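## Task

Grasp the bottle whose cap is green and raise it upright by more than half of its own height, keeping it held aloft until the scene ends; other bottles may be nudged out of the way but every one must remain standing at the finish.

## Robot and tools

Robot: one Kinova Gen3 arm with seven revolute joints (waist, shoulder, upper arm roll, elbow, forearm roll, wrist pitch, wrist roll) and a Robotiq 2F-85 parallel gripper. One motor drives both fingers; the pads stay parallel and, while closing, the fingertips travel roughly 13 mm farther from the wrist, so keep that clearance above the table when closing low. The frames robotiq_pinch (between closed pads) and robotiq_tcp (at closed fingertips, further out) have +z along the fingers and +y along the closing line.

Scene frame: origin on the table surface under the arm base, +z up, +y to the left when facing along +x. The base may sit slightly tilted. Cameras: cam_low (504x504, wide fixed view) and cam_wrist (504x504, on the wrist; its optical frame has +z forward, +x image right, +y image down, and may be offset by up to about 24 mm and 11 degrees).

execute_actions takes "actions", a list holding at most one item, plus optional "pictures" (true/false; images are included by default). Forms: an empty list just reports the current state; {"rows": [...], "steps": n} runs a motion of 1 to 15 control steps (each 1/30 s, default 15); {"steps": n} without rows is a wait of up to 300 steps measured from the previous result, with your thinking time counted in. A refused call moves nothing.

Each row is exactly 10 numbers, each in [-1, 1], in this order: djoint_1 to djoint_7 (waist, shoulder, upper arm roll, elbow, forearm roll, wrist pitch, wrist roll), then gripper position, gripper force_limit, gripper speed. There is one list of rows for the single arm; one row is used per step, and the final row repeats if there are fewer rows than steps. The seven joint numbers are offsets, not poses: they are added to the joint angles in the most recent result that printed them (before any such result exists, from the angles at the start of the action), never to the previous row. Scale: 1.0 equals 0.9985 rad for joints 1-4 and 0.8765 rad for joints 5-7. So an all-zero joint part pulls the arm back to those reference angles; it is not a pause. Stated joint ranges (rad): waist ±6.283, shoulder ±2.250, upper arm roll ±6.283, elbow ±2.580, forearm roll ±6.283, wrist pitch ±2.100, wrist roll ±6.283. Asking more than 0.013 rad beyond a range end makes the call refused; true ends can differ by up to 0.013 rad, and a command past a real end is clipped there, reported as "joint sent to its limit" (possibly referring to an earlier motion). No such line does not prove there is room left.

Gripper numbers are absolute settings. position: +1 fully open (85 mm), pads touch near -0.8, -1 closes until blocked. force_limit: -1 about 20 N per pad, 0 about 128 N, +1 about 235 N (for a 40 mm object closed slowly; tiny or thin objects get less). speed: -1 about 20 mm/s, 0 about 85, +1 about 150; quicker closing adds a few newtons of grip. New force_limit or speed values only apply once the position value changes by at least 0.01; to loosen a grip, open first.

Motion limits: each joint's target is kept within 0.304 rad (joints 1-4) or 0.266 rad (joints 5-7) of its measured angle per step, and targets are scaled back if they would move the gripper over 70 mm from where it is. Joints share speed profiles and stop together when reversed. After big moves the arm may still be travelling when the result arrives, and it keeps heading to the last commanded target while you think, until it stalls or a step is HELD.

Result lines: Joint positions (rad) and Joint velocities (rad/s) in column order; joint torques in the same order (offset, scaled, noisy). object_status: 0 moving, 1 blocked while opening, 2 blocked while closing (a grip), 3 reached the commanded position or fully closed. To grip, command position -1, keep it, and confirm status 2. position_measured is in counts: 3 open, ~78 = 60 mm, ~130 = 40 mm, ~180 = 20 mm, ~230 pads together. If a grip slips the fingers re-close themselves, except after a grip at force_limit -1, where status stays 2 even if the object is gone. "joint command not followed" means a clearance check altered targets; HELD marks steps whose row was not (fully) sent.

Hazards: contact torque reaching a joint's load limit (48.6 N m for joints 1-4, 30.6 for 5-7, including carried weight) triggers a 10 s stop and drops the rest of the call. Holding loads heats motors; MOTOR HOT appears from 60 °C and at 75 °C an OVER-TEMPERATURE FAULT lets the arm sag. Brief external tugs on the held bottle may occur. Avoid dropping or slipping the bottle, slamming or hard pushes, toppling other bottles, and anything leaving the table. Fast, smooth motion with little effort is preferred.

zoom_image: "camera" (cam_low or cam_wrist) and "region" [x0, y0, x1, y1] in pixels of that camera's latest image, origin top-left, at most 504x504; returns a magnified view. read_manual: optional "section" ("licences"), returns URDF licence texts only. finished_scene: "scene" = the current scene number; ends it irreversibly, grades it and starts the next task, whose goal is stated in its result.

Each tool is called after "Emit:" by a JSON object that holds its "name" and its "arguments".

## Session

Emit:
{"name": "execute_actions", "arguments": {"actions": []}}

Scene clock: 0.00 s of 3900.00 s.
position_measured=3 object_status=3
Joint positions: [ 1.158  0.829  0.311  1.894 -0.799  0.95   0.27 ]
Joint velocities: [ 0.001  0.     0.001  0.    -0.    -0.     0.001]
Joint torques (N m, as the joint torque sensors report them, + toward a larger angle): no reading
Motor temperatures (°C, as the motors report them): [31 31 32 34 42 38 41]

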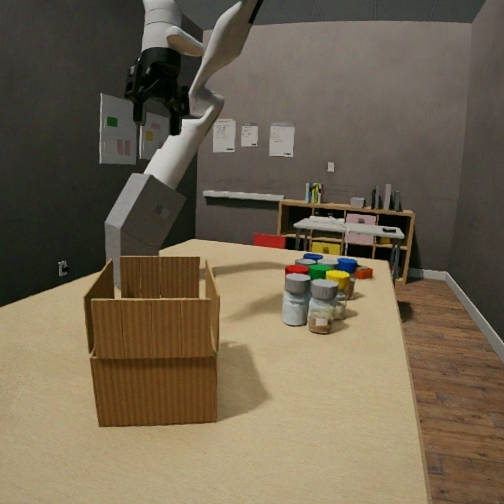

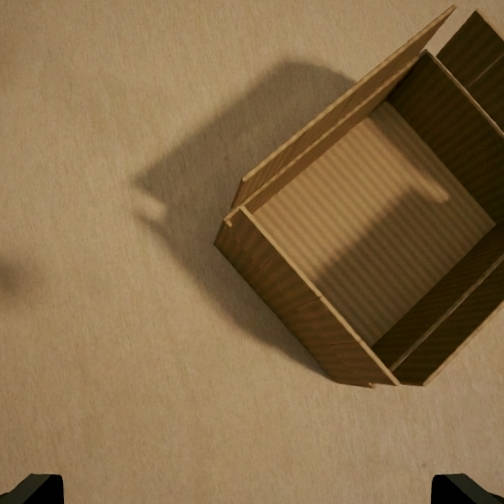

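Emit:
{"name": "execute_actions", "arguments": {"actions": [{"rows":[[-0.96,-0.53,-0.311,-0.395,0.388,0.169,0,1,0,0]]}], "pictures": false}}

Emit:
{"name": "execute_actions", "arguments": {"actions": [{"steps":60}]}}

Scene clock: 2.93 s of 3900.00 s.
position_measured=3 object_status=3
Joint positions: [ 0.956  0.628  0.155  1.707 -0.636  1.024  0.27 ]
Joint velocities: [-0.47  -0.467 -0.262 -0.352  0.3    0.123 -0.001]
Joint torques (N m, as the joint torque sensors report them, + toward a larger angle): [  8.04 -14.56   5.31  -7.34  -0.01  -0.27   0.61]
Motor temperatures (°C, as the motors report them): [31 31 32 34 42 38 41]
Steps of this call (steps 1 to 73: nothing new was sent; steps 74 to 88: all 15 steps of this action). Readings (joint positions | what the end effector reports):
74: [1.157 0.828 0.311 1.894 -0.798 0.950 0.270] | position_measured=3 object_status=3
75: [1.150 0.822 0.307 1.889 -0.793 0.952 0.270] | position_measured=3 object_status=3
77: [1.123 0.794 0.284 1.863 -0.770 0.964 0.270] | position_measured=3 object_status=3
81: [1.063 0.735 0.227 1.803 -0.719 0.990 0.270] | position_measured=3 object_status=3
88: the state above

Scene clock: 4.93 s of 3900.00 s.
position_measured=3 object_status=3
Joint positions: [ 0.2    0.3    0.001  1.5   -0.459  1.098  0.27 ]
Joint velocities: [-0.001  0.001  0.001  0.001 -0.001 -0.001  0.001]
Joint torques (N m, as the joint torque sensors report them, + toward a larger angle): [  7.07 -15.8    5.22  -7.61   0.49  -0.27   0.47]
Motor temperatures (°C, as the motors report them): [31 31 32 34 42 38 41]
Steps of this call (steps 1 to 60: the robot went on to your last target). Readings (joint positions | what the end effector reports):
1: [0.940 0.613 0.146 1.695 -0.626 1.028 0.270] | position_measured=3 object_status=3
2: [0.924 0.597 0.138 1.684 -0.617 1.032 0.270] | position_measured=3 object_status=3
4: [0.892 0.565 0.123 1.664 -0.600 1.039 0.270] | position_measured=3 object_status=3
8: [0.824 0.508 0.096 1.628 -0.569 1.052 0.270] | position_measured=3 object_status=3
60: the state above
The arm was judged still, so your last target was given up. Only a new action makes it travel on or press farther. Fingers that are still opening or closing keep moving.

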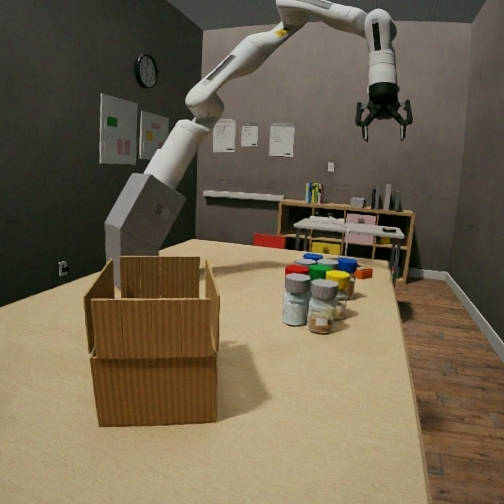

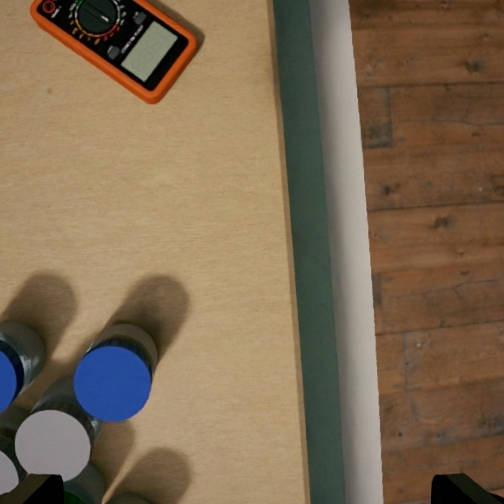

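Emit:
{"name": "execute_actions", "arguments": {"actions": [{"rows":[[0.162,0.192,0,0.528,-0.484,-0.576,0.845,1,0,0]]}], "pictures": false}}

Emit:
{"name": "execute_actions", "arguments": {"actions": [{"steps":40}]}}

Scene clock: 8.10 s of 3900.00 s.
position_measured=3 object_status=3
Joint positions: [ 0.317  0.439  0.     1.819 -0.731  0.815  0.552]
Joint velocities: [ 0.181  0.218 -0.003  0.839 -0.623 -0.827  0.844]
Joint torques (N m, as the joint torque sensors report them, + toward a larger angle): [  8.01 -15.38   5.48  -5.62   0.28  -0.24   1.08]
Motor temperatures (°C, as the motors report them): [32 31 32 34 42 38 41]
Steps of this call (steps 1 to 80: nothing new was sent; steps 81 to 95: all 15 steps of this action). Readings (joint positions | what the end effector reports):
81: [0.201 0.301 0.000 1.501 -0.460 1.097 0.270] | position_measured=3 object_status=3
82: [0.204 0.304 -0.000 1.506 -0.465 1.093 0.275] | position_measured=3 object_status=3
84: [0.221 0.322 -0.001 1.532 -0.488 1.069 0.298] | position_measured=3 object_status=3
88: [0.264 0.375 0.001 1.628 -0.572 0.985 0.382] | position_measured=3 object_status=3
95: the state above

Scene clock: 9.43 s of 3900.00 s.
position_measured=3 object_status=3
Joint positions: [ 0.361  0.492  0.001  2.027 -0.883  0.593  1.01 ]
Joint velocities: [ 0.001 -0.001 -0.     0.001 -0.     0.001  0.   ]
Joint torques (N m, as the joint torque sensors report them, + toward a larger angle): [  7.67 -14.23   5.08  -4.07   0.18  -0.39   0.49]
Motor temperatures (°C, as the motors report them): [32 31 32 34 42 38 41]
Steps of this call (steps 1 to 30: the robot went on to your last target; steps 31 to 40: nothing new was sent). Readings (joint positions | what the end effector reports):
1: [0.323 0.446 0.000 1.847 -0.752 0.786 0.582] | position_measured=3 object_status=3
2: [0.329 0.453 0.000 1.874 -0.772 0.757 0.615] | position_measured=3 object_status=3
4: [0.339 0.466 0.001 1.926 -0.810 0.702 0.692] | position_measured=3 object_status=3
8: [0.353 0.483 0.001 1.992 -0.858 0.631 0.855] | position_measured=3 object_status=3
40: the state above
The arm was judged still, so your last target was given up. Only a new action makes it travel on or press farther. Fingers that are still opening or closing keep moving.

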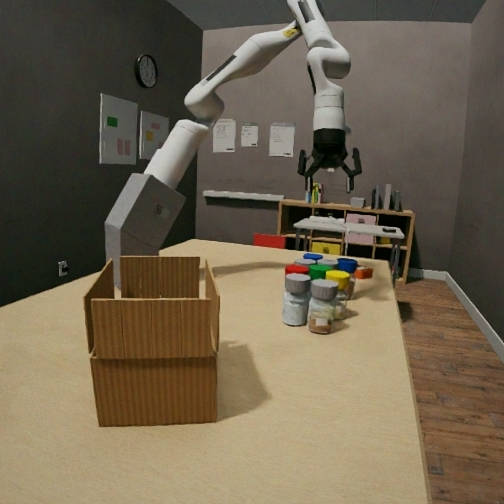

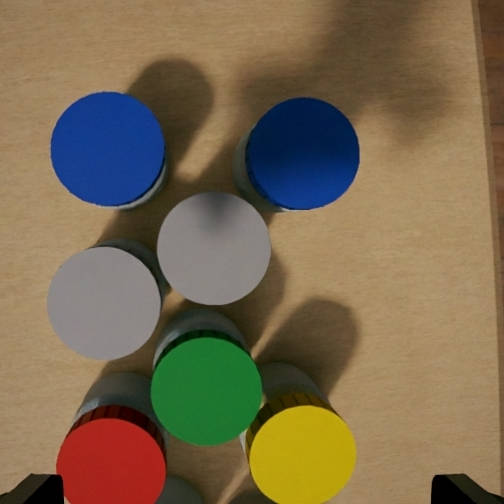

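Emit:
{"name": "execute_actions", "arguments": {"actions": [{"rows":[[-0.102,0.223,0,0.047,-0.562,-0.186,1,0.45,0,0]]}], "pictures": false}}

Emit:
{"name": "execute_actions", "arguments": {"actions": [{"steps":25}], "pictures": false}}

Emit:
{"name": "execute_actions", "arguments": {"actions": [{"rows":[[0,0,0,0,0,0,1,0.45,0,0]]}], "pictures": false}}

Emit:
{"name": "execute_actions", "arguments": {"actions": [{"steps":25}]}}

Scene clock: 12.47 s of 3900.00 s.
position_measured=72 object_status=0
Joint positions: [ 0.267  0.698  0.     2.071 -1.304  0.44   1.473]
Joint velocities: [-0.059  0.126  0.001  0.023 -0.598 -0.09   1.215]
Joint torques (N m, as the joint torque sensors report them, + toward a larger angle): [  7.99 -16.     5.    -1.74   0.38  -0.2    0.85]
Motor temperatures (°C, as the motors report them): [32 31 32 34 42 38 41]
Steps of this call (steps 1 to 76: nothing new was sent; steps 77 to 91: all 15 steps of this action). Readings (joint positions | what the end effector reports):
77: [0.361 0.493 0.001 2.027 -0.884 0.593 1.011] | position_measured=3 object_status=0
78: [0.357 0.500 0.001 2.028 -0.890 0.589 1.017] | position_measured=4 object_status=0
80: [0.343 0.529 0.001 2.033 -0.922 0.569 1.049] | position_measured=15 object_status=0
84: [0.300 0.625 0.000 2.055 -1.061 0.498 1.189] | position_measured=43 object_status=0
91: the state above

Scene clock: 13.30 s of 3900.00 s.
position_measured=72 object_status=3
Joint positions: [ 0.26   0.715  0.001  2.074 -1.376  0.43   1.887]
Joint velocities: [-0.001 -0.001 -0.001  0.001 -0.001  0.001  0.001]
Joint torques (N m, as the joint torque sensors report them, + toward a larger angle): [  8.31 -15.46   4.92  -1.67   0.28  -0.33   0.7 ]
Motor temperatures (°C, as the motors report them): [32 31 32 34 42 38 41]
Steps of this call (steps 1 to 25: the robot went on to your last target). Readings (joint positions | what the end effector reports):
1: [0.266 0.702 0.000 2.072 -1.322 0.437 1.514] | position_measured=72 object_status=0
2: [0.264 0.705 0.000 2.073 -1.336 0.435 1.554] | position_measured=72 object_status=0
4: [0.262 0.709 0.000 2.073 -1.354 0.433 1.635] | position_measured=72 object_status=0
8: [0.260 0.713 0.001 2.074 -1.371 0.431 1.796] | position_measured=72 object_status=3
25: the state above

Scene clock: 13.80 s of 3900.00 s.
position_measured=72 object_status=3
Joint positions: [ 0.26   0.715  0.001  2.074 -1.376  0.43   2.393]
Joint velocities: [-0.    -0.001  0.     0.001 -0.001  0.001  1.215]
Joint torques (N m, as the joint torque sensors report them, + toward a larger angle): [  8.22 -15.28   4.94  -1.82   0.15  -0.25   0.56]
Motor temperatures (°C, as the motors report them): [32 31 32 34 42 38 41]
Steps of this call (steps 1 to 15: all 15 steps of this action). Readings (joint positions | what the end effector reports):
1: [0.260 0.715 0.001 2.074 -1.376 0.430 1.888] | position_measured=72 object_status=3
2: [0.260 0.715 0.001 2.074 -1.376 0.430 1.898] | position_measured=72 object_status=3
4: [0.260 0.714 0.001 2.074 -1.376 0.430 1.949] | position_measured=72 object_status=3
8: [0.260 0.714 0.001 2.074 -1.376 0.430 2.108] | position_measured=72 object_status=3
15: the state above

Scene clock: 14.63 s of 3900.00 s.
position_measured=72 object_status=3
Joint positions: [ 0.26   0.715  0.001  2.074 -1.376  0.43   2.764]
Joint velocities: [-0.001  0.001  0.001  0.     0.002 -0.    -0.001]
Joint torques (N m, as the joint torque sensors report them, + toward a larger angle): [  8.24 -15.25   5.17  -1.69   0.25  -0.31   0.57]
Motor temperatures (°C, as the motors report them): [32 31 32 34 42 38 41]
Steps of this call (steps 1 to 25: the robot went on to your last target). Readings (joint positions | what the end effector reports):
1: [0.260 0.715 0.001 2.074 -1.376 0.430 2.433] | position_measured=72 object_status=3
2: [0.260 0.715 0.001 2.074 -1.376 0.430 2.474] | position_measured=72 object_status=3
4: [0.260 0.715 0.001 2.074 -1.376 0.430 2.555] | position_measured=72 object_status=3
8: [0.260 0.715 0.001 2.074 -1.376 0.430 2.708] | position_measured=72 object_status=3
25: the state above

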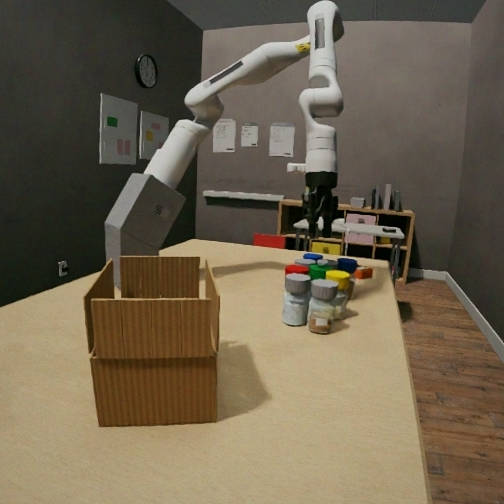

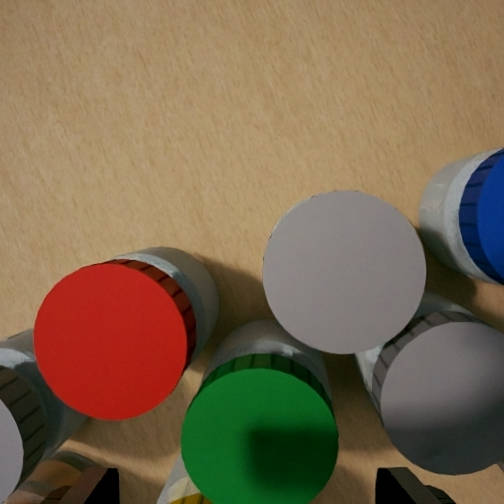

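Emit:
{"name": "execute_actions", "arguments": {"actions": [{"rows":[[-0.057,0.106,0,-0.031,-0.251,-0.026,0.25,0.45,0,0]]}], "pictures": false}}

Emit:
{"name": "execute_actions", "arguments": {"actions": [{"steps":10}]}}

Scene clock: 16.80 s of 3900.00 s.
position_measured=72 object_status=3
Joint positions: [ 0.204  0.819  0.001  2.043 -1.595  0.407  2.982]
Joint velocities: [-0.009  0.015 -0.    -0.001 -0.007 -0.001  0.007]
Joint torques (N m, as the joint torque sensors report them, + toward a larger angle): [  8.44 -16.22   4.91  -0.72   0.16  -0.37   0.81]
Motor temperatures (°C, as the motors report them): [32 31 32 34 42 38 41]
Steps of this call (steps 1 to 15: the robot went on to your last target; steps 16 to 50: nothing new was sent; steps 51 to 65: all 15 steps of this action). Readings (joint positions | what the end effector reports):
51: [0.259 0.716 0.001 2.074 -1.377 0.430 2.765] | position_measured=72 object_status=3
52: [0.255 0.722 0.001 2.072 -1.387 0.429 2.774] | position_measured=72 object_status=3
54: [0.240 0.750 0.002 2.065 -1.437 0.424 2.825] | position_measured=72 object_status=3
58: [0.211 0.806 -0.000 2.048 -1.567 0.411 2.954] | position_measured=72 object_status=3
65: the state above

Scene clock: 17.13 s of 3900.00 s.
position_measured=72 object_status=3
Joint positions: [ 0.203  0.82   0.001  2.043 -1.596  0.407  2.983]
Joint velocities: [-0.001 -0.001 -0.001  0.     0.    -0.002 -0.   ]
Joint torques (N m, as the joint torque sensors report them, + toward a larger angle): [  8.55 -15.96   4.91  -0.88   0.25  -0.2    0.57]
Motor temperatures (°C, as the motors report them): [32 31 32 34 42 38 41]
Steps of this call (steps 1 to 10: the robot went on to your last target). Readings (joint positions | what the end effector reports):
1: [0.203 0.819 0.001 2.043 -1.596 0.407 2.982] | position_measured=72 object_status=3
2: [0.203 0.819 0.001 2.043 -1.596 0.407 2.982] | position_measured=72 object_status=3
4: [0.203 0.820 0.001 2.043 -1.596 0.407 2.983] | position_measured=72 object_status=3
8: [0.203 0.820 0.001 2.043 -1.596 0.407 2.983] | position_measured=72 object_status=3
10: the state above

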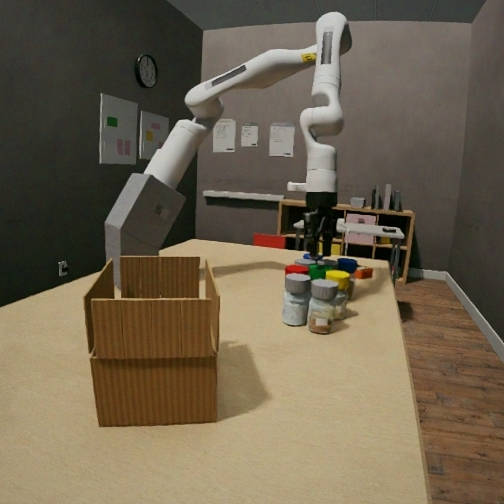

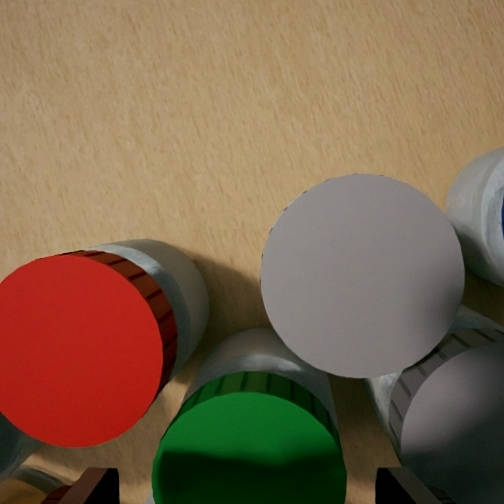

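Emit:
{"name": "execute_actions", "arguments": {"actions": [{"rows":[[-0.02,0.056,0,-0.021,-0.11,-0.004,-0.03,0.4,0,0]]}]}}

Emit:
{"name": "zoom_image", "arguments": {"camera": "cam_low", "region": [260,210,390,340]}}

Scene clock: 18.87 s of 3900.00 s.
position_measured=78 object_status=3
Joint positions: [ 0.183  0.876  0.001  2.022 -1.692  0.404  2.956]
Joint velocities: [-0.003  0.006 -0.001 -0.002 -0.003 -0.002 -0.003]
Joint torques (N m, as the joint torque sensors report them, + toward a larger angle): [  8.64 -16.37   4.96  -0.78   0.22  -0.11   0.52]
Motor temperatures (°C, as the motors report them): [32 31 32 34 42 38 41]
Steps of this call (steps 1 to 15: the robot went on to your last target; steps 16 to 37: nothing new was sent; steps 38 to 52: all 15 steps of this action). Readings (joint positions | what the end effector reports):
38: [0.202 0.822 0.001 2.043 -1.597 0.407 2.982] | position_measured=72 object_status=0
39: [0.200 0.828 0.001 2.040 -1.606 0.407 2.980] | position_measured=73 object_status=0
41: [0.191 0.852 0.001 2.032 -1.644 0.406 2.969] | position_measured=77 object_status=0
45: [0.185 0.871 0.000 2.024 -1.687 0.404 2.958] | position_measured=78 object_status=0
52: the state above

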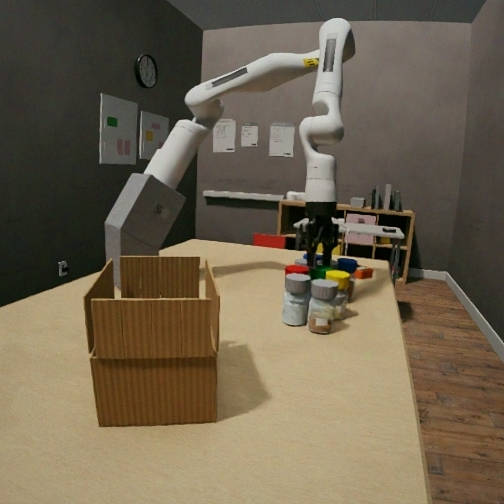

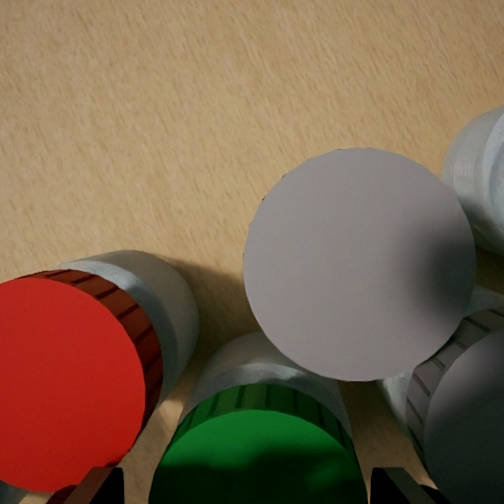

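Region (260, 210, 390, 340) of cam_low's 504x504 image, scaled by 3.877, with more detail than that image has.

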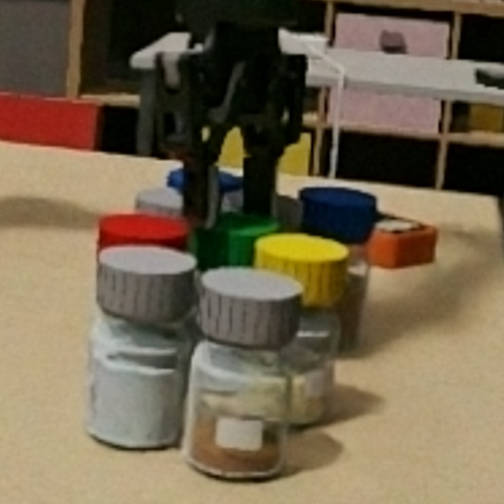

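Emit:
{"name": "execute_actions", "arguments": {"actions": [{"rows":[[-0.007,0,0,0,0,0,0.06,0.4,0,0],[-0.007,0,0,0,0,0,0.06,0.4,0,0],[-0.007,0,0,0,0,0,0.06,0.4,0,0],[-0.007,0,0,0,0,0,0.06,0.4,0,0],[-0.03,0.058,0,-0.025,-0.11,0,0.17,0.4,0,0]]}]}}

Scene clock: 20.00 s of 3900.00 s.
position_measured=78 object_status=3
Joint positions: [ 0.154  0.931  0.001  1.998 -1.787  0.404  3.104]
Joint velocities: [-0.01   0.021 -0.    -0.006 -0.019 -0.001  0.019]
Joint torques (N m, as the joint torque sensors report them, + toward a larger angle): [  8.18 -16.91   5.13  -0.01   0.22  -0.18   0.77]
Motor temperatures (°C, as the motors report them): [32 31 32 34 42 38 41]
Steps of this call (steps 1 to 15: the robot went on to your last target; steps 16 to 19: nothing new was sent; steps 20 to 34: all 15 steps of this action). Readings (joint positions | what the end effector reports):
20: [0.182 0.876 0.001 2.022 -1.692 0.404 2.958] | position_measured=78 object_status=3
21: [0.181 0.876 0.001 2.022 -1.692 0.404 2.967] | position_measured=78 object_status=3
23: [0.178 0.876 0.001 2.022 -1.692 0.404 2.990] | position_measured=78 object_status=3
27: [0.164 0.907 0.001 2.009 -1.739 0.404 3.055] | position_measured=78 object_status=3
34: the state above

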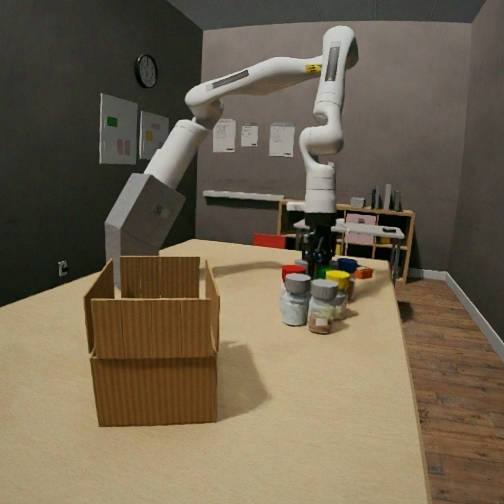

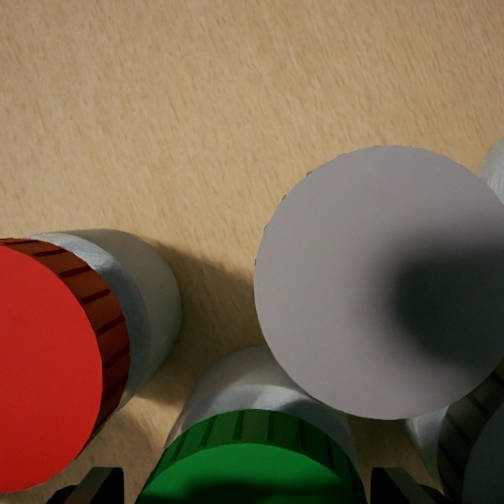

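Emit:
{"name": "execute_actions", "arguments": {"actions": [{"rows":[[-0.005,0.014,0,-0.006,-0.02,0,0.02,-1,-0.4,-0.5]]}], "pictures": false}}

Emit:
{"name": "execute_actions", "arguments": {"actions": [{"rows":[[0.097,-0.23,0,0.082,0.49,0.03,-0.49,-1,-0.4,-0.5]]}], "pictures": false}}

Emit:
{"name": "execute_actions", "arguments": {"actions": [{"steps":20}]}}

Scene clock: 21.33 s of 3900.00 s.
position_measured=97 object_status=2
Joint positions: [ 0.15   0.941  0.001  1.993 -1.804  0.405  3.121]
Joint velocities: [ 0.     0.001 -0.001  0.     0.     0.002  0.   ]
Joint torques (N m, as the joint torque sensors report them, + toward a larger angle): [  8.01 -13.81   4.6   -1.01   0.03  -0.73   0.63]
Motor temperatures (°C, as the motors report them): [32 31 32 34 42 38 41]
Steps of this call (steps 1 to 15: the robot went on to your last target; steps 16 to 25: nothing new was sent; steps 26 to 40: all 15 steps of this action). Readings (joint positions | what the end effector reports):
26: [0.153 0.935 0.001 1.997 -1.790 0.404 3.106] | position_measured=78 object_status=0
27: [0.151 0.938 0.001 1.995 -1.793 0.404 3.110] | position_measured=79 object_status=0
29: [0.150 0.942 0.000 1.994 -1.800 0.404 3.117] | position_measured=85 object_status=0
33: [0.150 0.941 0.001 1.993 -1.803 0.405 3.121] | position_measured=97 object_status=0
40: the state above

Scene clock: 21.83 s of 3900.00 s.
position_measured=97 object_status=2
Joint positions: [ 0.243  0.72   0.001  2.073 -1.394  0.43   2.712]
Joint velocities: [ 0.047 -0.108  0.001  0.049  0.443  0.012 -0.442]
Joint torques (N m, as the joint torque sensors report them, + toward a larger angle): [  7.96 -14.46   5.09  -2.29   0.    -0.26   0.29]
Motor temperatures (°C, as the motors report them): [32 31 32 34 42 38 41]
Steps of this call (steps 1 to 15: all 15 steps of this action). Readings (joint positions | what the end effector reports):
1: [0.151 0.940 0.001 1.993 -1.804 0.405 3.121] | position_measured=97 object_status=2
2: [0.153 0.936 0.000 1.995 -1.799 0.405 3.116] | position_measured=97 object_status=2
4: [0.164 0.909 -0.001 2.004 -1.770 0.407 3.088] | position_measured=97 object_status=2
8: [0.206 0.809 0.001 2.038 -1.638 0.419 2.954] | position_measured=97 object_status=2
15: the state above

Scene clock: 22.50 s of 3900.00 s.
position_measured=97 object_status=2
Joint positions: [ 0.247  0.712  0.001  2.075 -1.375  0.431  2.692]
Joint velocities: [ 0.001 -0.     0.     0.     0.001 -0.002 -0.   ]
Joint torques (N m, as the joint torque sensors report them, + toward a larger angle): [  8.7  -16.1    5.21  -1.95   0.26  -0.36   0.47]
Motor temperatures (°C, as the motors report them): [32 31 32 34 42 38 41]
Steps of this call (steps 1 to 20: the robot went on to your last target). Readings (joint positions | what the end effector reports):
1: [0.244 0.718 0.001 2.074 -1.383 0.431 2.701] | position_measured=97 object_status=2
2: [0.245 0.717 0.001 2.074 -1.379 0.431 2.696] | position_measured=97 object_status=2
4: [0.246 0.715 0.001 2.075 -1.376 0.431 2.694] | position_measured=97 object_status=2
8: [0.247 0.712 0.001 2.075 -1.375 0.431 2.692] | position_measured=97 object_status=2
20: the state above

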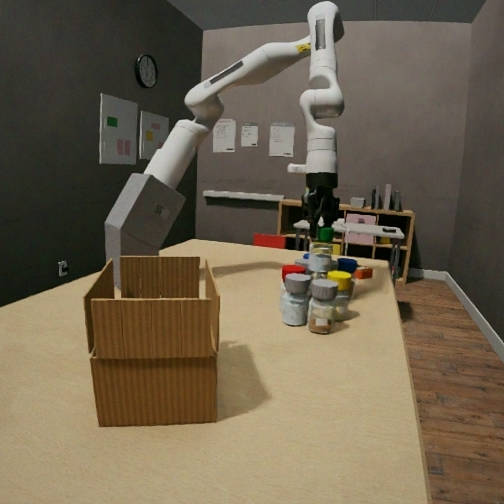

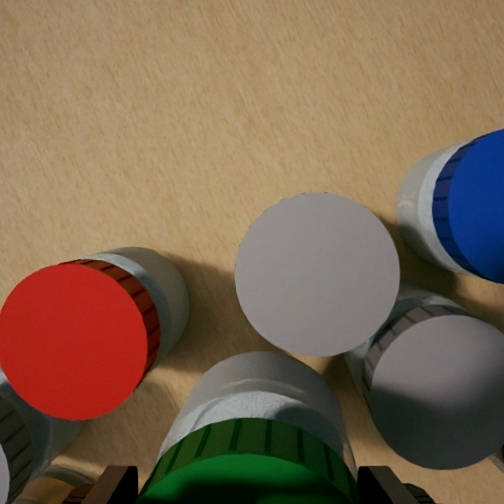

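Emit:
{"name": "finished_scene", "arguments": {"scene": 1}}

The scene is finished: the task was done.


## Next scene

Grasp the bottle whose cap is yellow and raise it upright by more than half of its own height, keeping it held aloft until the scene ends; other bottles may be nudged out of the way but every one must remain standing at the finish.

Emit:
{"name": "execute_actions", "arguments": {"actions": []}}

Scene clock: 0.00 s of 3900.00 s.
position_measured=3 object_status=3
Joint positions: [ 1.617  1.325 -0.56   1.497 -0.815  0.998  2.782]
Joint velocities: [ 0.     0.001  0.     0.     0.     0.001 -0.001]
Joint torques (N m, as the joint torque sensors report them, + toward a larger angle): no reading
Motor temperatures (°C, as the motors report them): [32 31 32 34 42 38 41]

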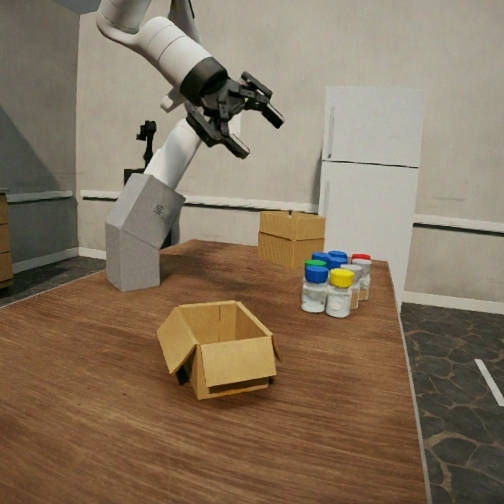

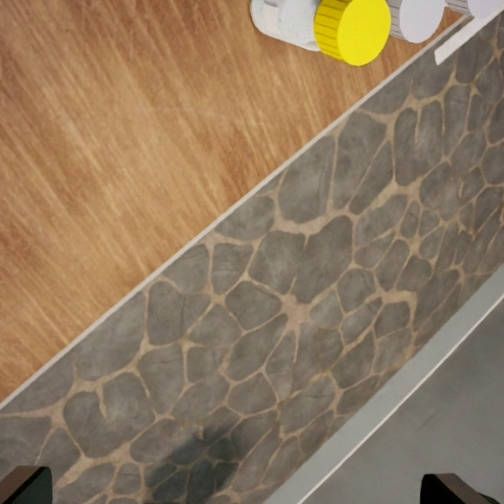

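Emit:
{"name": "execute_actions", "arguments": {"actions": [{"rows":[[-0.5,-0.569,0.561,0.395,-0.305,-0.574,0.3,0.4,0,0]]}], "pictures": false}}

Emit:
{"name": "execute_actions", "arguments": {"actions": [{"steps":40}], "pictures": false}}

Emit:
{"name": "execute_actions", "arguments": {"actions": [{"rows":[[-0.819,0,0,0,0,0,0,0.4,0,0]]}], "pictures": false}}

Emit:
{"name": "execute_actions", "arguments": {"actions": [{"steps":40}]}}

Scene clock: 2.23 s of 3900.00 s.
position_measured=77 object_status=0
Joint positions: [ 1.211  0.896 -0.137  1.849 -1.061  0.622  3.024]
Joint velocities: [-0.586 -0.857  0.886  0.376 -0.198 -0.817  0.194]
Joint torques (N m, as the joint torque sensors report them, + toward a larger angle): [ 10.34 -15.65   3.74  -7.5   -0.61   0.04   0.59]
Motor temperatures (°C, as the motors report them): [32 31 32 34 42 38 41]
Steps of this call (steps 1 to 52: nothing new was sent; steps 53 to 67: all 15 steps of this action). Readings (joint positions | what the end effector reports):
53: [1.616 1.323 -0.559 1.498 -0.815 0.997 2.783] | position_measured=3 object_status=0
54: [1.609 1.316 -0.553 1.504 -0.820 0.992 2.787] | position_measured=5 object_status=0
56: [1.579 1.285 -0.527 1.531 -0.843 0.969 2.810] | position_measured=15 object_status=0
60: [1.452 1.160 -0.407 1.652 -0.944 0.863 2.909] | position_measured=44 object_status=0
67: the state above

Scene clock: 3.57 s of 3900.00 s.
position_measured=78 object_status=3
Joint positions: [ 1.118  0.756 -0.     1.892 -1.082  0.495  3.045]
Joint velocities: [-0.001  0.001  0.001  0.     0.001 -0.002 -0.   ]
Joint torques (N m, as the joint torque sensors report them, + toward a larger angle): [  7.89 -14.97   4.67  -7.56  -0.19  -0.87   0.76]
Motor temperatures (°C, as the motors report them): [32 31 32 34 42 38 41]
Steps of this call (steps 1 to 30: the robot went on to your last target; steps 31 to 40: nothing new was sent). Readings (joint positions | what the end effector reports):
1: [1.193 0.868 -0.108 1.860 -1.066 0.596 3.030] | position_measured=78 object_status=0
2: [1.176 0.843 -0.082 1.868 -1.071 0.572 3.034] | position_measured=78 object_status=0
4: [1.149 0.801 -0.039 1.880 -1.077 0.531 3.040] | position_measured=78 object_status=0
8: [1.127 0.765 -0.002 1.889 -1.082 0.497 3.045] | position_measured=78 object_status=3
40: the state above
The arm was judged still, so your last target was given up. Only a new action makes it travel on or press farther. Fingers that are still opening or closing keep moving.

Scene clock: 4.07 s of 3900.00 s.
position_measured=78 object_status=3
Joint positions: [ 0.811  0.756  0.     1.891 -1.082  0.495  3.045]
Joint velocities: [-0.73  -0.    -0.002 -0.    -0.001 -0.     0.   ]
Joint torques (N m, as the joint torque sensors report them, + toward a larger angle): [  8.59 -15.52   5.29  -5.5   -0.07  -0.81   0.66]
Motor temperatures (°C, as the motors report them): [32 31 32 34 42 38 41]
Steps of this call (steps 1 to 15: all 15 steps of this action). Readings (joint positions | what the end effector reports):
1: [1.116 0.756 0.000 1.892 -1.082 0.495 3.045] | position_measured=78 object_status=3
2: [1.109 0.756 0.001 1.892 -1.082 0.494 3.045] | position_measured=78 object_status=3
4: [1.080 0.756 0.003 1.892 -1.082 0.494 3.045] | position_measured=78 object_status=3
8: [0.981 0.756 0.000 1.891 -1.082 0.495 3.045] | position_measured=78 object_status=3
15: the state above

Scene clock: 5.40 s of 3900.00 s.
position_measured=78 object_status=3
Joint positions: [ 0.3    0.756 -0.     1.892 -1.082  0.495  3.045]
Joint velocities: [-0.002 -0.001  0.     0.    -0.001 -0.001 -0.001]
Joint torques (N m, as the joint torque sensors report them, + toward a larger angle): [  9.02 -16.46   5.33  -3.07   0.22  -0.37   0.56]
Motor temperatures (°C, as the motors report them): [32 31 32 34 42 38 41]
Steps of this call (steps 1 to 40: the robot went on to your last target). Readings (joint positions | what the end effector reports):
1: [0.786 0.756 0.000 1.891 -1.082 0.495 3.045] | position_measured=78 object_status=3
2: [0.762 0.756 0.000 1.891 -1.082 0.495 3.045] | position_measured=78 object_status=3
4: [0.713 0.756 0.000 1.891 -1.082 0.495 3.045] | position_measured=78 object_status=3
8: [0.615 0.756 -0.000 1.891 -1.082 0.495 3.045] | position_measured=78 object_status=3
40: the state above

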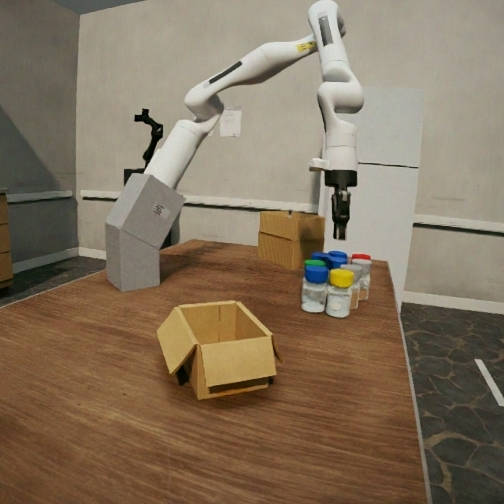

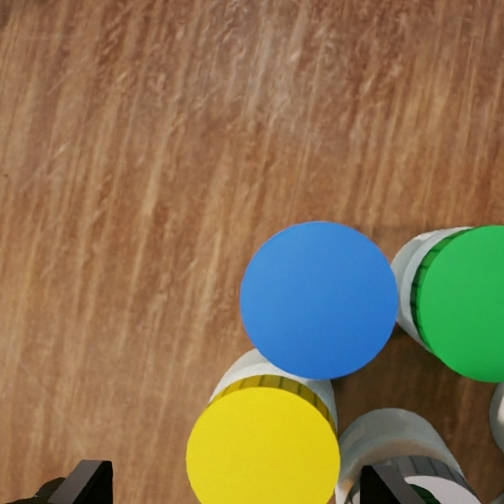

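Emit:
{"name": "execute_actions", "arguments": {"actions": [{"rows":[[-0.069,0.113,0,-0.041,-0.196,-0.065,0.58,0.4,0,0]]}], "pictures": false}}

Emit:
{"name": "execute_actions", "arguments": {"actions": [{"steps":12}]}}

Scene clock: 7.37 s of 3900.00 s.
position_measured=78 object_status=3
Joint positions: [ 0.233  0.866 -0.001  1.852 -1.252  0.439  3.526]
Joint velocities: [-0.027  0.043  0.    -0.015 -0.067 -0.022  0.599]
Joint torques (N m, as the joint torque sensors report them, + toward a larger angle): [  9.71 -17.95   5.62  -2.23   0.39  -0.5    0.58]
Motor temperatures (°C, as the motors report them): [32 31 32 34 42 38 41]
Steps of this call (steps 1 to 15: the robot went on to your last target; steps 16 to 44: nothing new was sent; steps 45 to 59: all 15 steps of this action). Readings (joint positions | what the end effector reports):
45: [0.299 0.757 -0.000 1.892 -1.083 0.495 3.046] | position_measured=78 object_status=3
46: [0.296 0.763 0.000 1.890 -1.089 0.492 3.056] | position_measured=78 object_status=3
48: [0.281 0.787 0.001 1.882 -1.121 0.482 3.107] | position_measured=78 object_status=3
52: [0.252 0.835 -0.001 1.864 -1.201 0.456 3.266] | position_measured=78 object_status=3
59: the state above

Scene clock: 7.77 s of 3900.00 s.
position_measured=78 object_status=3
Joint positions: [ 0.231  0.869 -0.     1.851 -1.254  0.438  3.553]
Joint velocities: [-0.     0.001 -0.     0.    -0.001  0.002  0.001]
Joint torques (N m, as the joint torque sensors report them, + toward a larger angle): [  9.49 -17.55   5.29  -2.05   0.16  -0.38   0.65]
Motor temperatures (°C, as the motors report them): [32 31 32 34 42 38 41]
Steps of this call (steps 1 to 12: the robot went on to your last target). Readings (joint positions | what the end effector reports):
1: [0.233 0.867 -0.001 1.851 -1.253 0.438 3.541] | position_measured=78 object_status=3
2: [0.232 0.868 -0.001 1.851 -1.254 0.438 3.549] | position_measured=78 object_status=3
4: [0.232 0.868 -0.000 1.851 -1.254 0.438 3.552] | position_measured=78 object_status=3
8: [0.231 0.869 -0.000 1.851 -1.254 0.438 3.553] | position_measured=78 object_status=3
12: the state above

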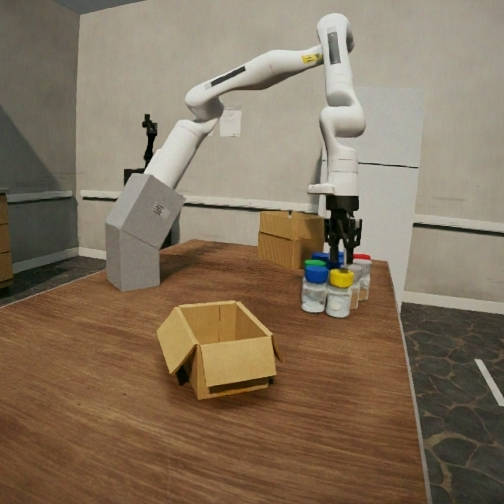

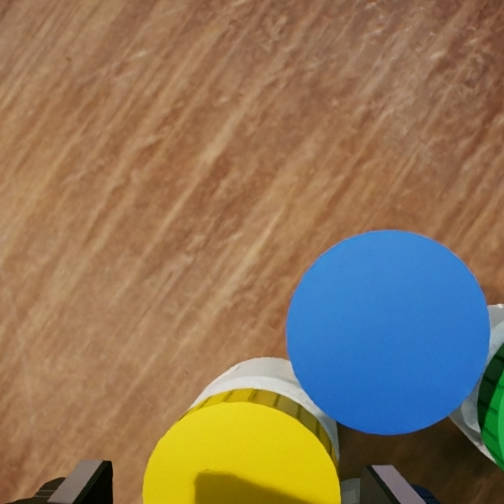

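Well aligned; descending about 4 cm.

Emit:
{"name": "execute_actions", "arguments": {"actions": [{"rows":[[-0.037,0.092,0,-0.04,-0.145,-0.03,0.14,0.4,0,0]]}]}}

Emit:
{"name": "execute_actions", "arguments": {"actions": [{"rows":[[0,0,0,0,0,0,0,-1,-0.4,-0.5]]}], "pictures": false}}

Emit:
{"name": "execute_actions", "arguments": {"actions": [{"rows":[[0.087,-0.21,0,0.08,0.34,0.095,-0.33,-1,-0.4,-0.5]]}], "pictures": false}}

Emit:
{"name": "execute_actions", "arguments": {"actions": [{"steps":20}]}}

Scene clock: 9.47 s of 3900.00 s.
position_measured=78 object_status=3
Joint positions: [ 0.195  0.96  -0.     1.811 -1.381  0.412  3.676]
Joint velocities: [-0.004  0.01   0.    -0.002 -0.004 -0.     0.002]
Joint torques (N m, as the joint torque sensors report them, + toward a larger angle): [  9.79 -18.11   5.58  -2.04   0.17  -0.36   0.43]
Motor temperatures (°C, as the motors report them): [32 31 32 34 42 38 41]
Steps of this call (steps 1 to 30: the robot went on to your last target; steps 31 to 36: nothing new was sent; steps 37 to 51: all 15 steps of this action). Readings (joint positions | what the end effector reports):
37: [0.231 0.871 -0.000 1.850 -1.255 0.438 3.554] | position_measured=78 object_status=3
38: [0.228 0.877 0.000 1.848 -1.262 0.436 3.561] | position_measured=78 object_status=3
40: [0.216 0.906 0.001 1.836 -1.298 0.429 3.596] | position_measured=78 object_status=3
44: [0.198 0.953 -0.001 1.815 -1.372 0.414 3.667] | position_measured=78 object_status=3
51: the state above

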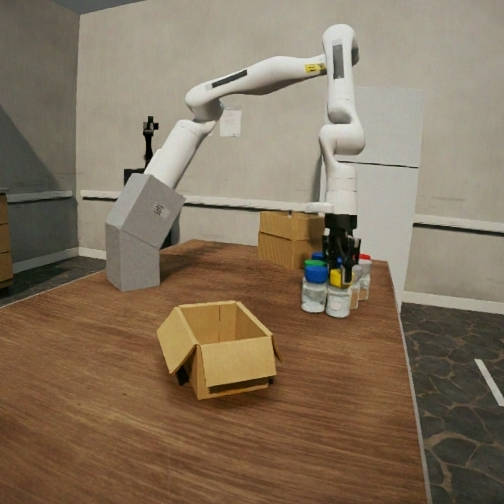

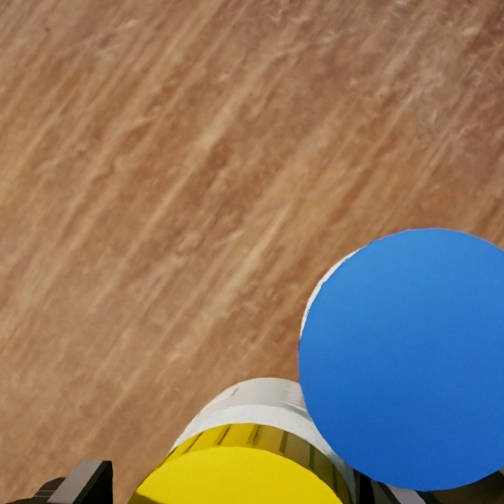

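Scene clock: 9.97 s of 3900.00 s.
position_measured=97 object_status=2
Joint positions: [ 0.195  0.958 -0.001  1.813 -1.38   0.413  3.676]
Joint velocities: [-0.     0.    -0.     0.    -0.     0.     0.001]
Joint torques (N m, as the joint torque sensors report them, + toward a larger angle): [  9.59 -16.92   5.52  -2.84  -0.04  -0.98   0.62]
Motor temperatures (°C, as the motors report them): [32 31 32 34 42 38 41]
Steps of this call (steps 1 to 15: all 15 steps of this action). Readings (joint positions | what the end effector reports):
1: [0.195 0.960 -0.000 1.811 -1.381 0.412 3.676] | position_measured=78 object_status=0
2: [0.195 0.960 -0.000 1.811 -1.381 0.412 3.676] | position_measured=79 object_status=0
4: [0.195 0.960 -0.001 1.811 -1.381 0.412 3.676] | position_measured=85 object_status=0
8: [0.195 0.958 -0.000 1.813 -1.380 0.413 3.676] | position_measured=97 object_status=0
15: the state above

Scene clock: 10.47 s of 3900.00 s.
position_measured=97 object_status=2
Joint positions: [ 0.28   0.754 -0.     1.892 -1.083  0.496  3.388]
Joint velocities: [ 0.018 -0.042 -0.009  0.015  0.02   0.008 -0.019]
Joint torques (N m, as the joint torque sensors report them, + toward a larger angle): [ 10.03 -17.95   5.3   -3.53   0.17  -0.43   0.75]
Motor temperatures (°C, as the motors report them): [32 31 32 34 42 38 41]
Steps of this call (steps 1 to 15: all 15 steps of this action). Readings (joint positions | what the end effector reports):
1: [0.196 0.957 -0.001 1.813 -1.379 0.413 3.675] | position_measured=97 object_status=2
2: [0.198 0.951 -0.001 1.815 -1.373 0.415 3.669] | position_measured=97 object_status=2
4: [0.210 0.923 -0.002 1.826 -1.340 0.425 3.635] | position_measured=97 object_status=2
8: [0.252 0.822 -0.000 1.863 -1.198 0.465 3.497] | position_measured=97 object_status=2
15: the state above

Scene clock: 11.13 s of 3900.00 s.
position_measured=97 object_status=2
Joint positions: [ 0.282  0.749 -0.     1.893 -1.082  0.496  3.387]
Joint velocities: [-0.001 -0.     0.     0.     0.     0.001  0.   ]
Joint torques (N m, as the joint torque sensors report them, + toward a larger angle): [  9.49 -17.85   5.6   -3.05   0.22  -0.44   0.67]
Motor temperatures (°C, as the motors report them): [32 31 32 34 42 38 41]
Steps of this call (steps 1 to 15: the robot went on to your last target; steps 16 to 20: nothing new was sent). Readings (joint positions | what the end effector reports):
1: [0.280 0.752 -0.000 1.892 -1.083 0.496 3.387] | position_measured=97 object_status=2
2: [0.281 0.751 -0.000 1.892 -1.083 0.496 3.387] | position_measured=97 object_status=2
4: [0.281 0.750 -0.000 1.893 -1.082 0.496 3.387] | position_measured=97 object_status=2
8: [0.282 0.749 -0.000 1.893 -1.082 0.496 3.387] | position_measured=97 object_status=2
20: the state above
The arm was judged still, so your last target was given up. Only a new action makes it travel on or press farther. Fingers that are still opening or closing keep moving.

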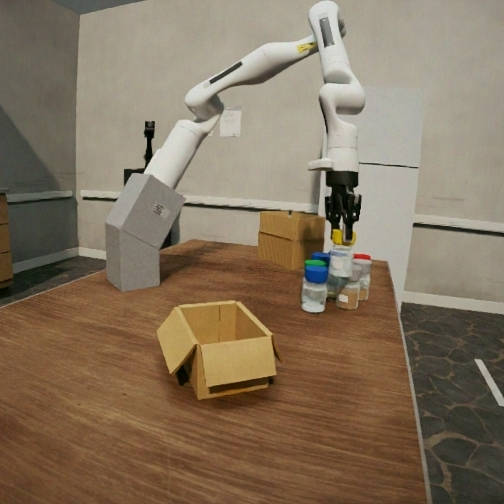

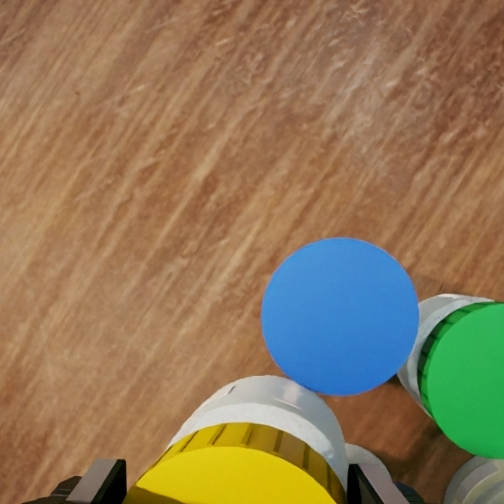

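Emit:
{"name": "finished_scene", "arguments": {"scene": 2}}

The scene is finished: the task was done.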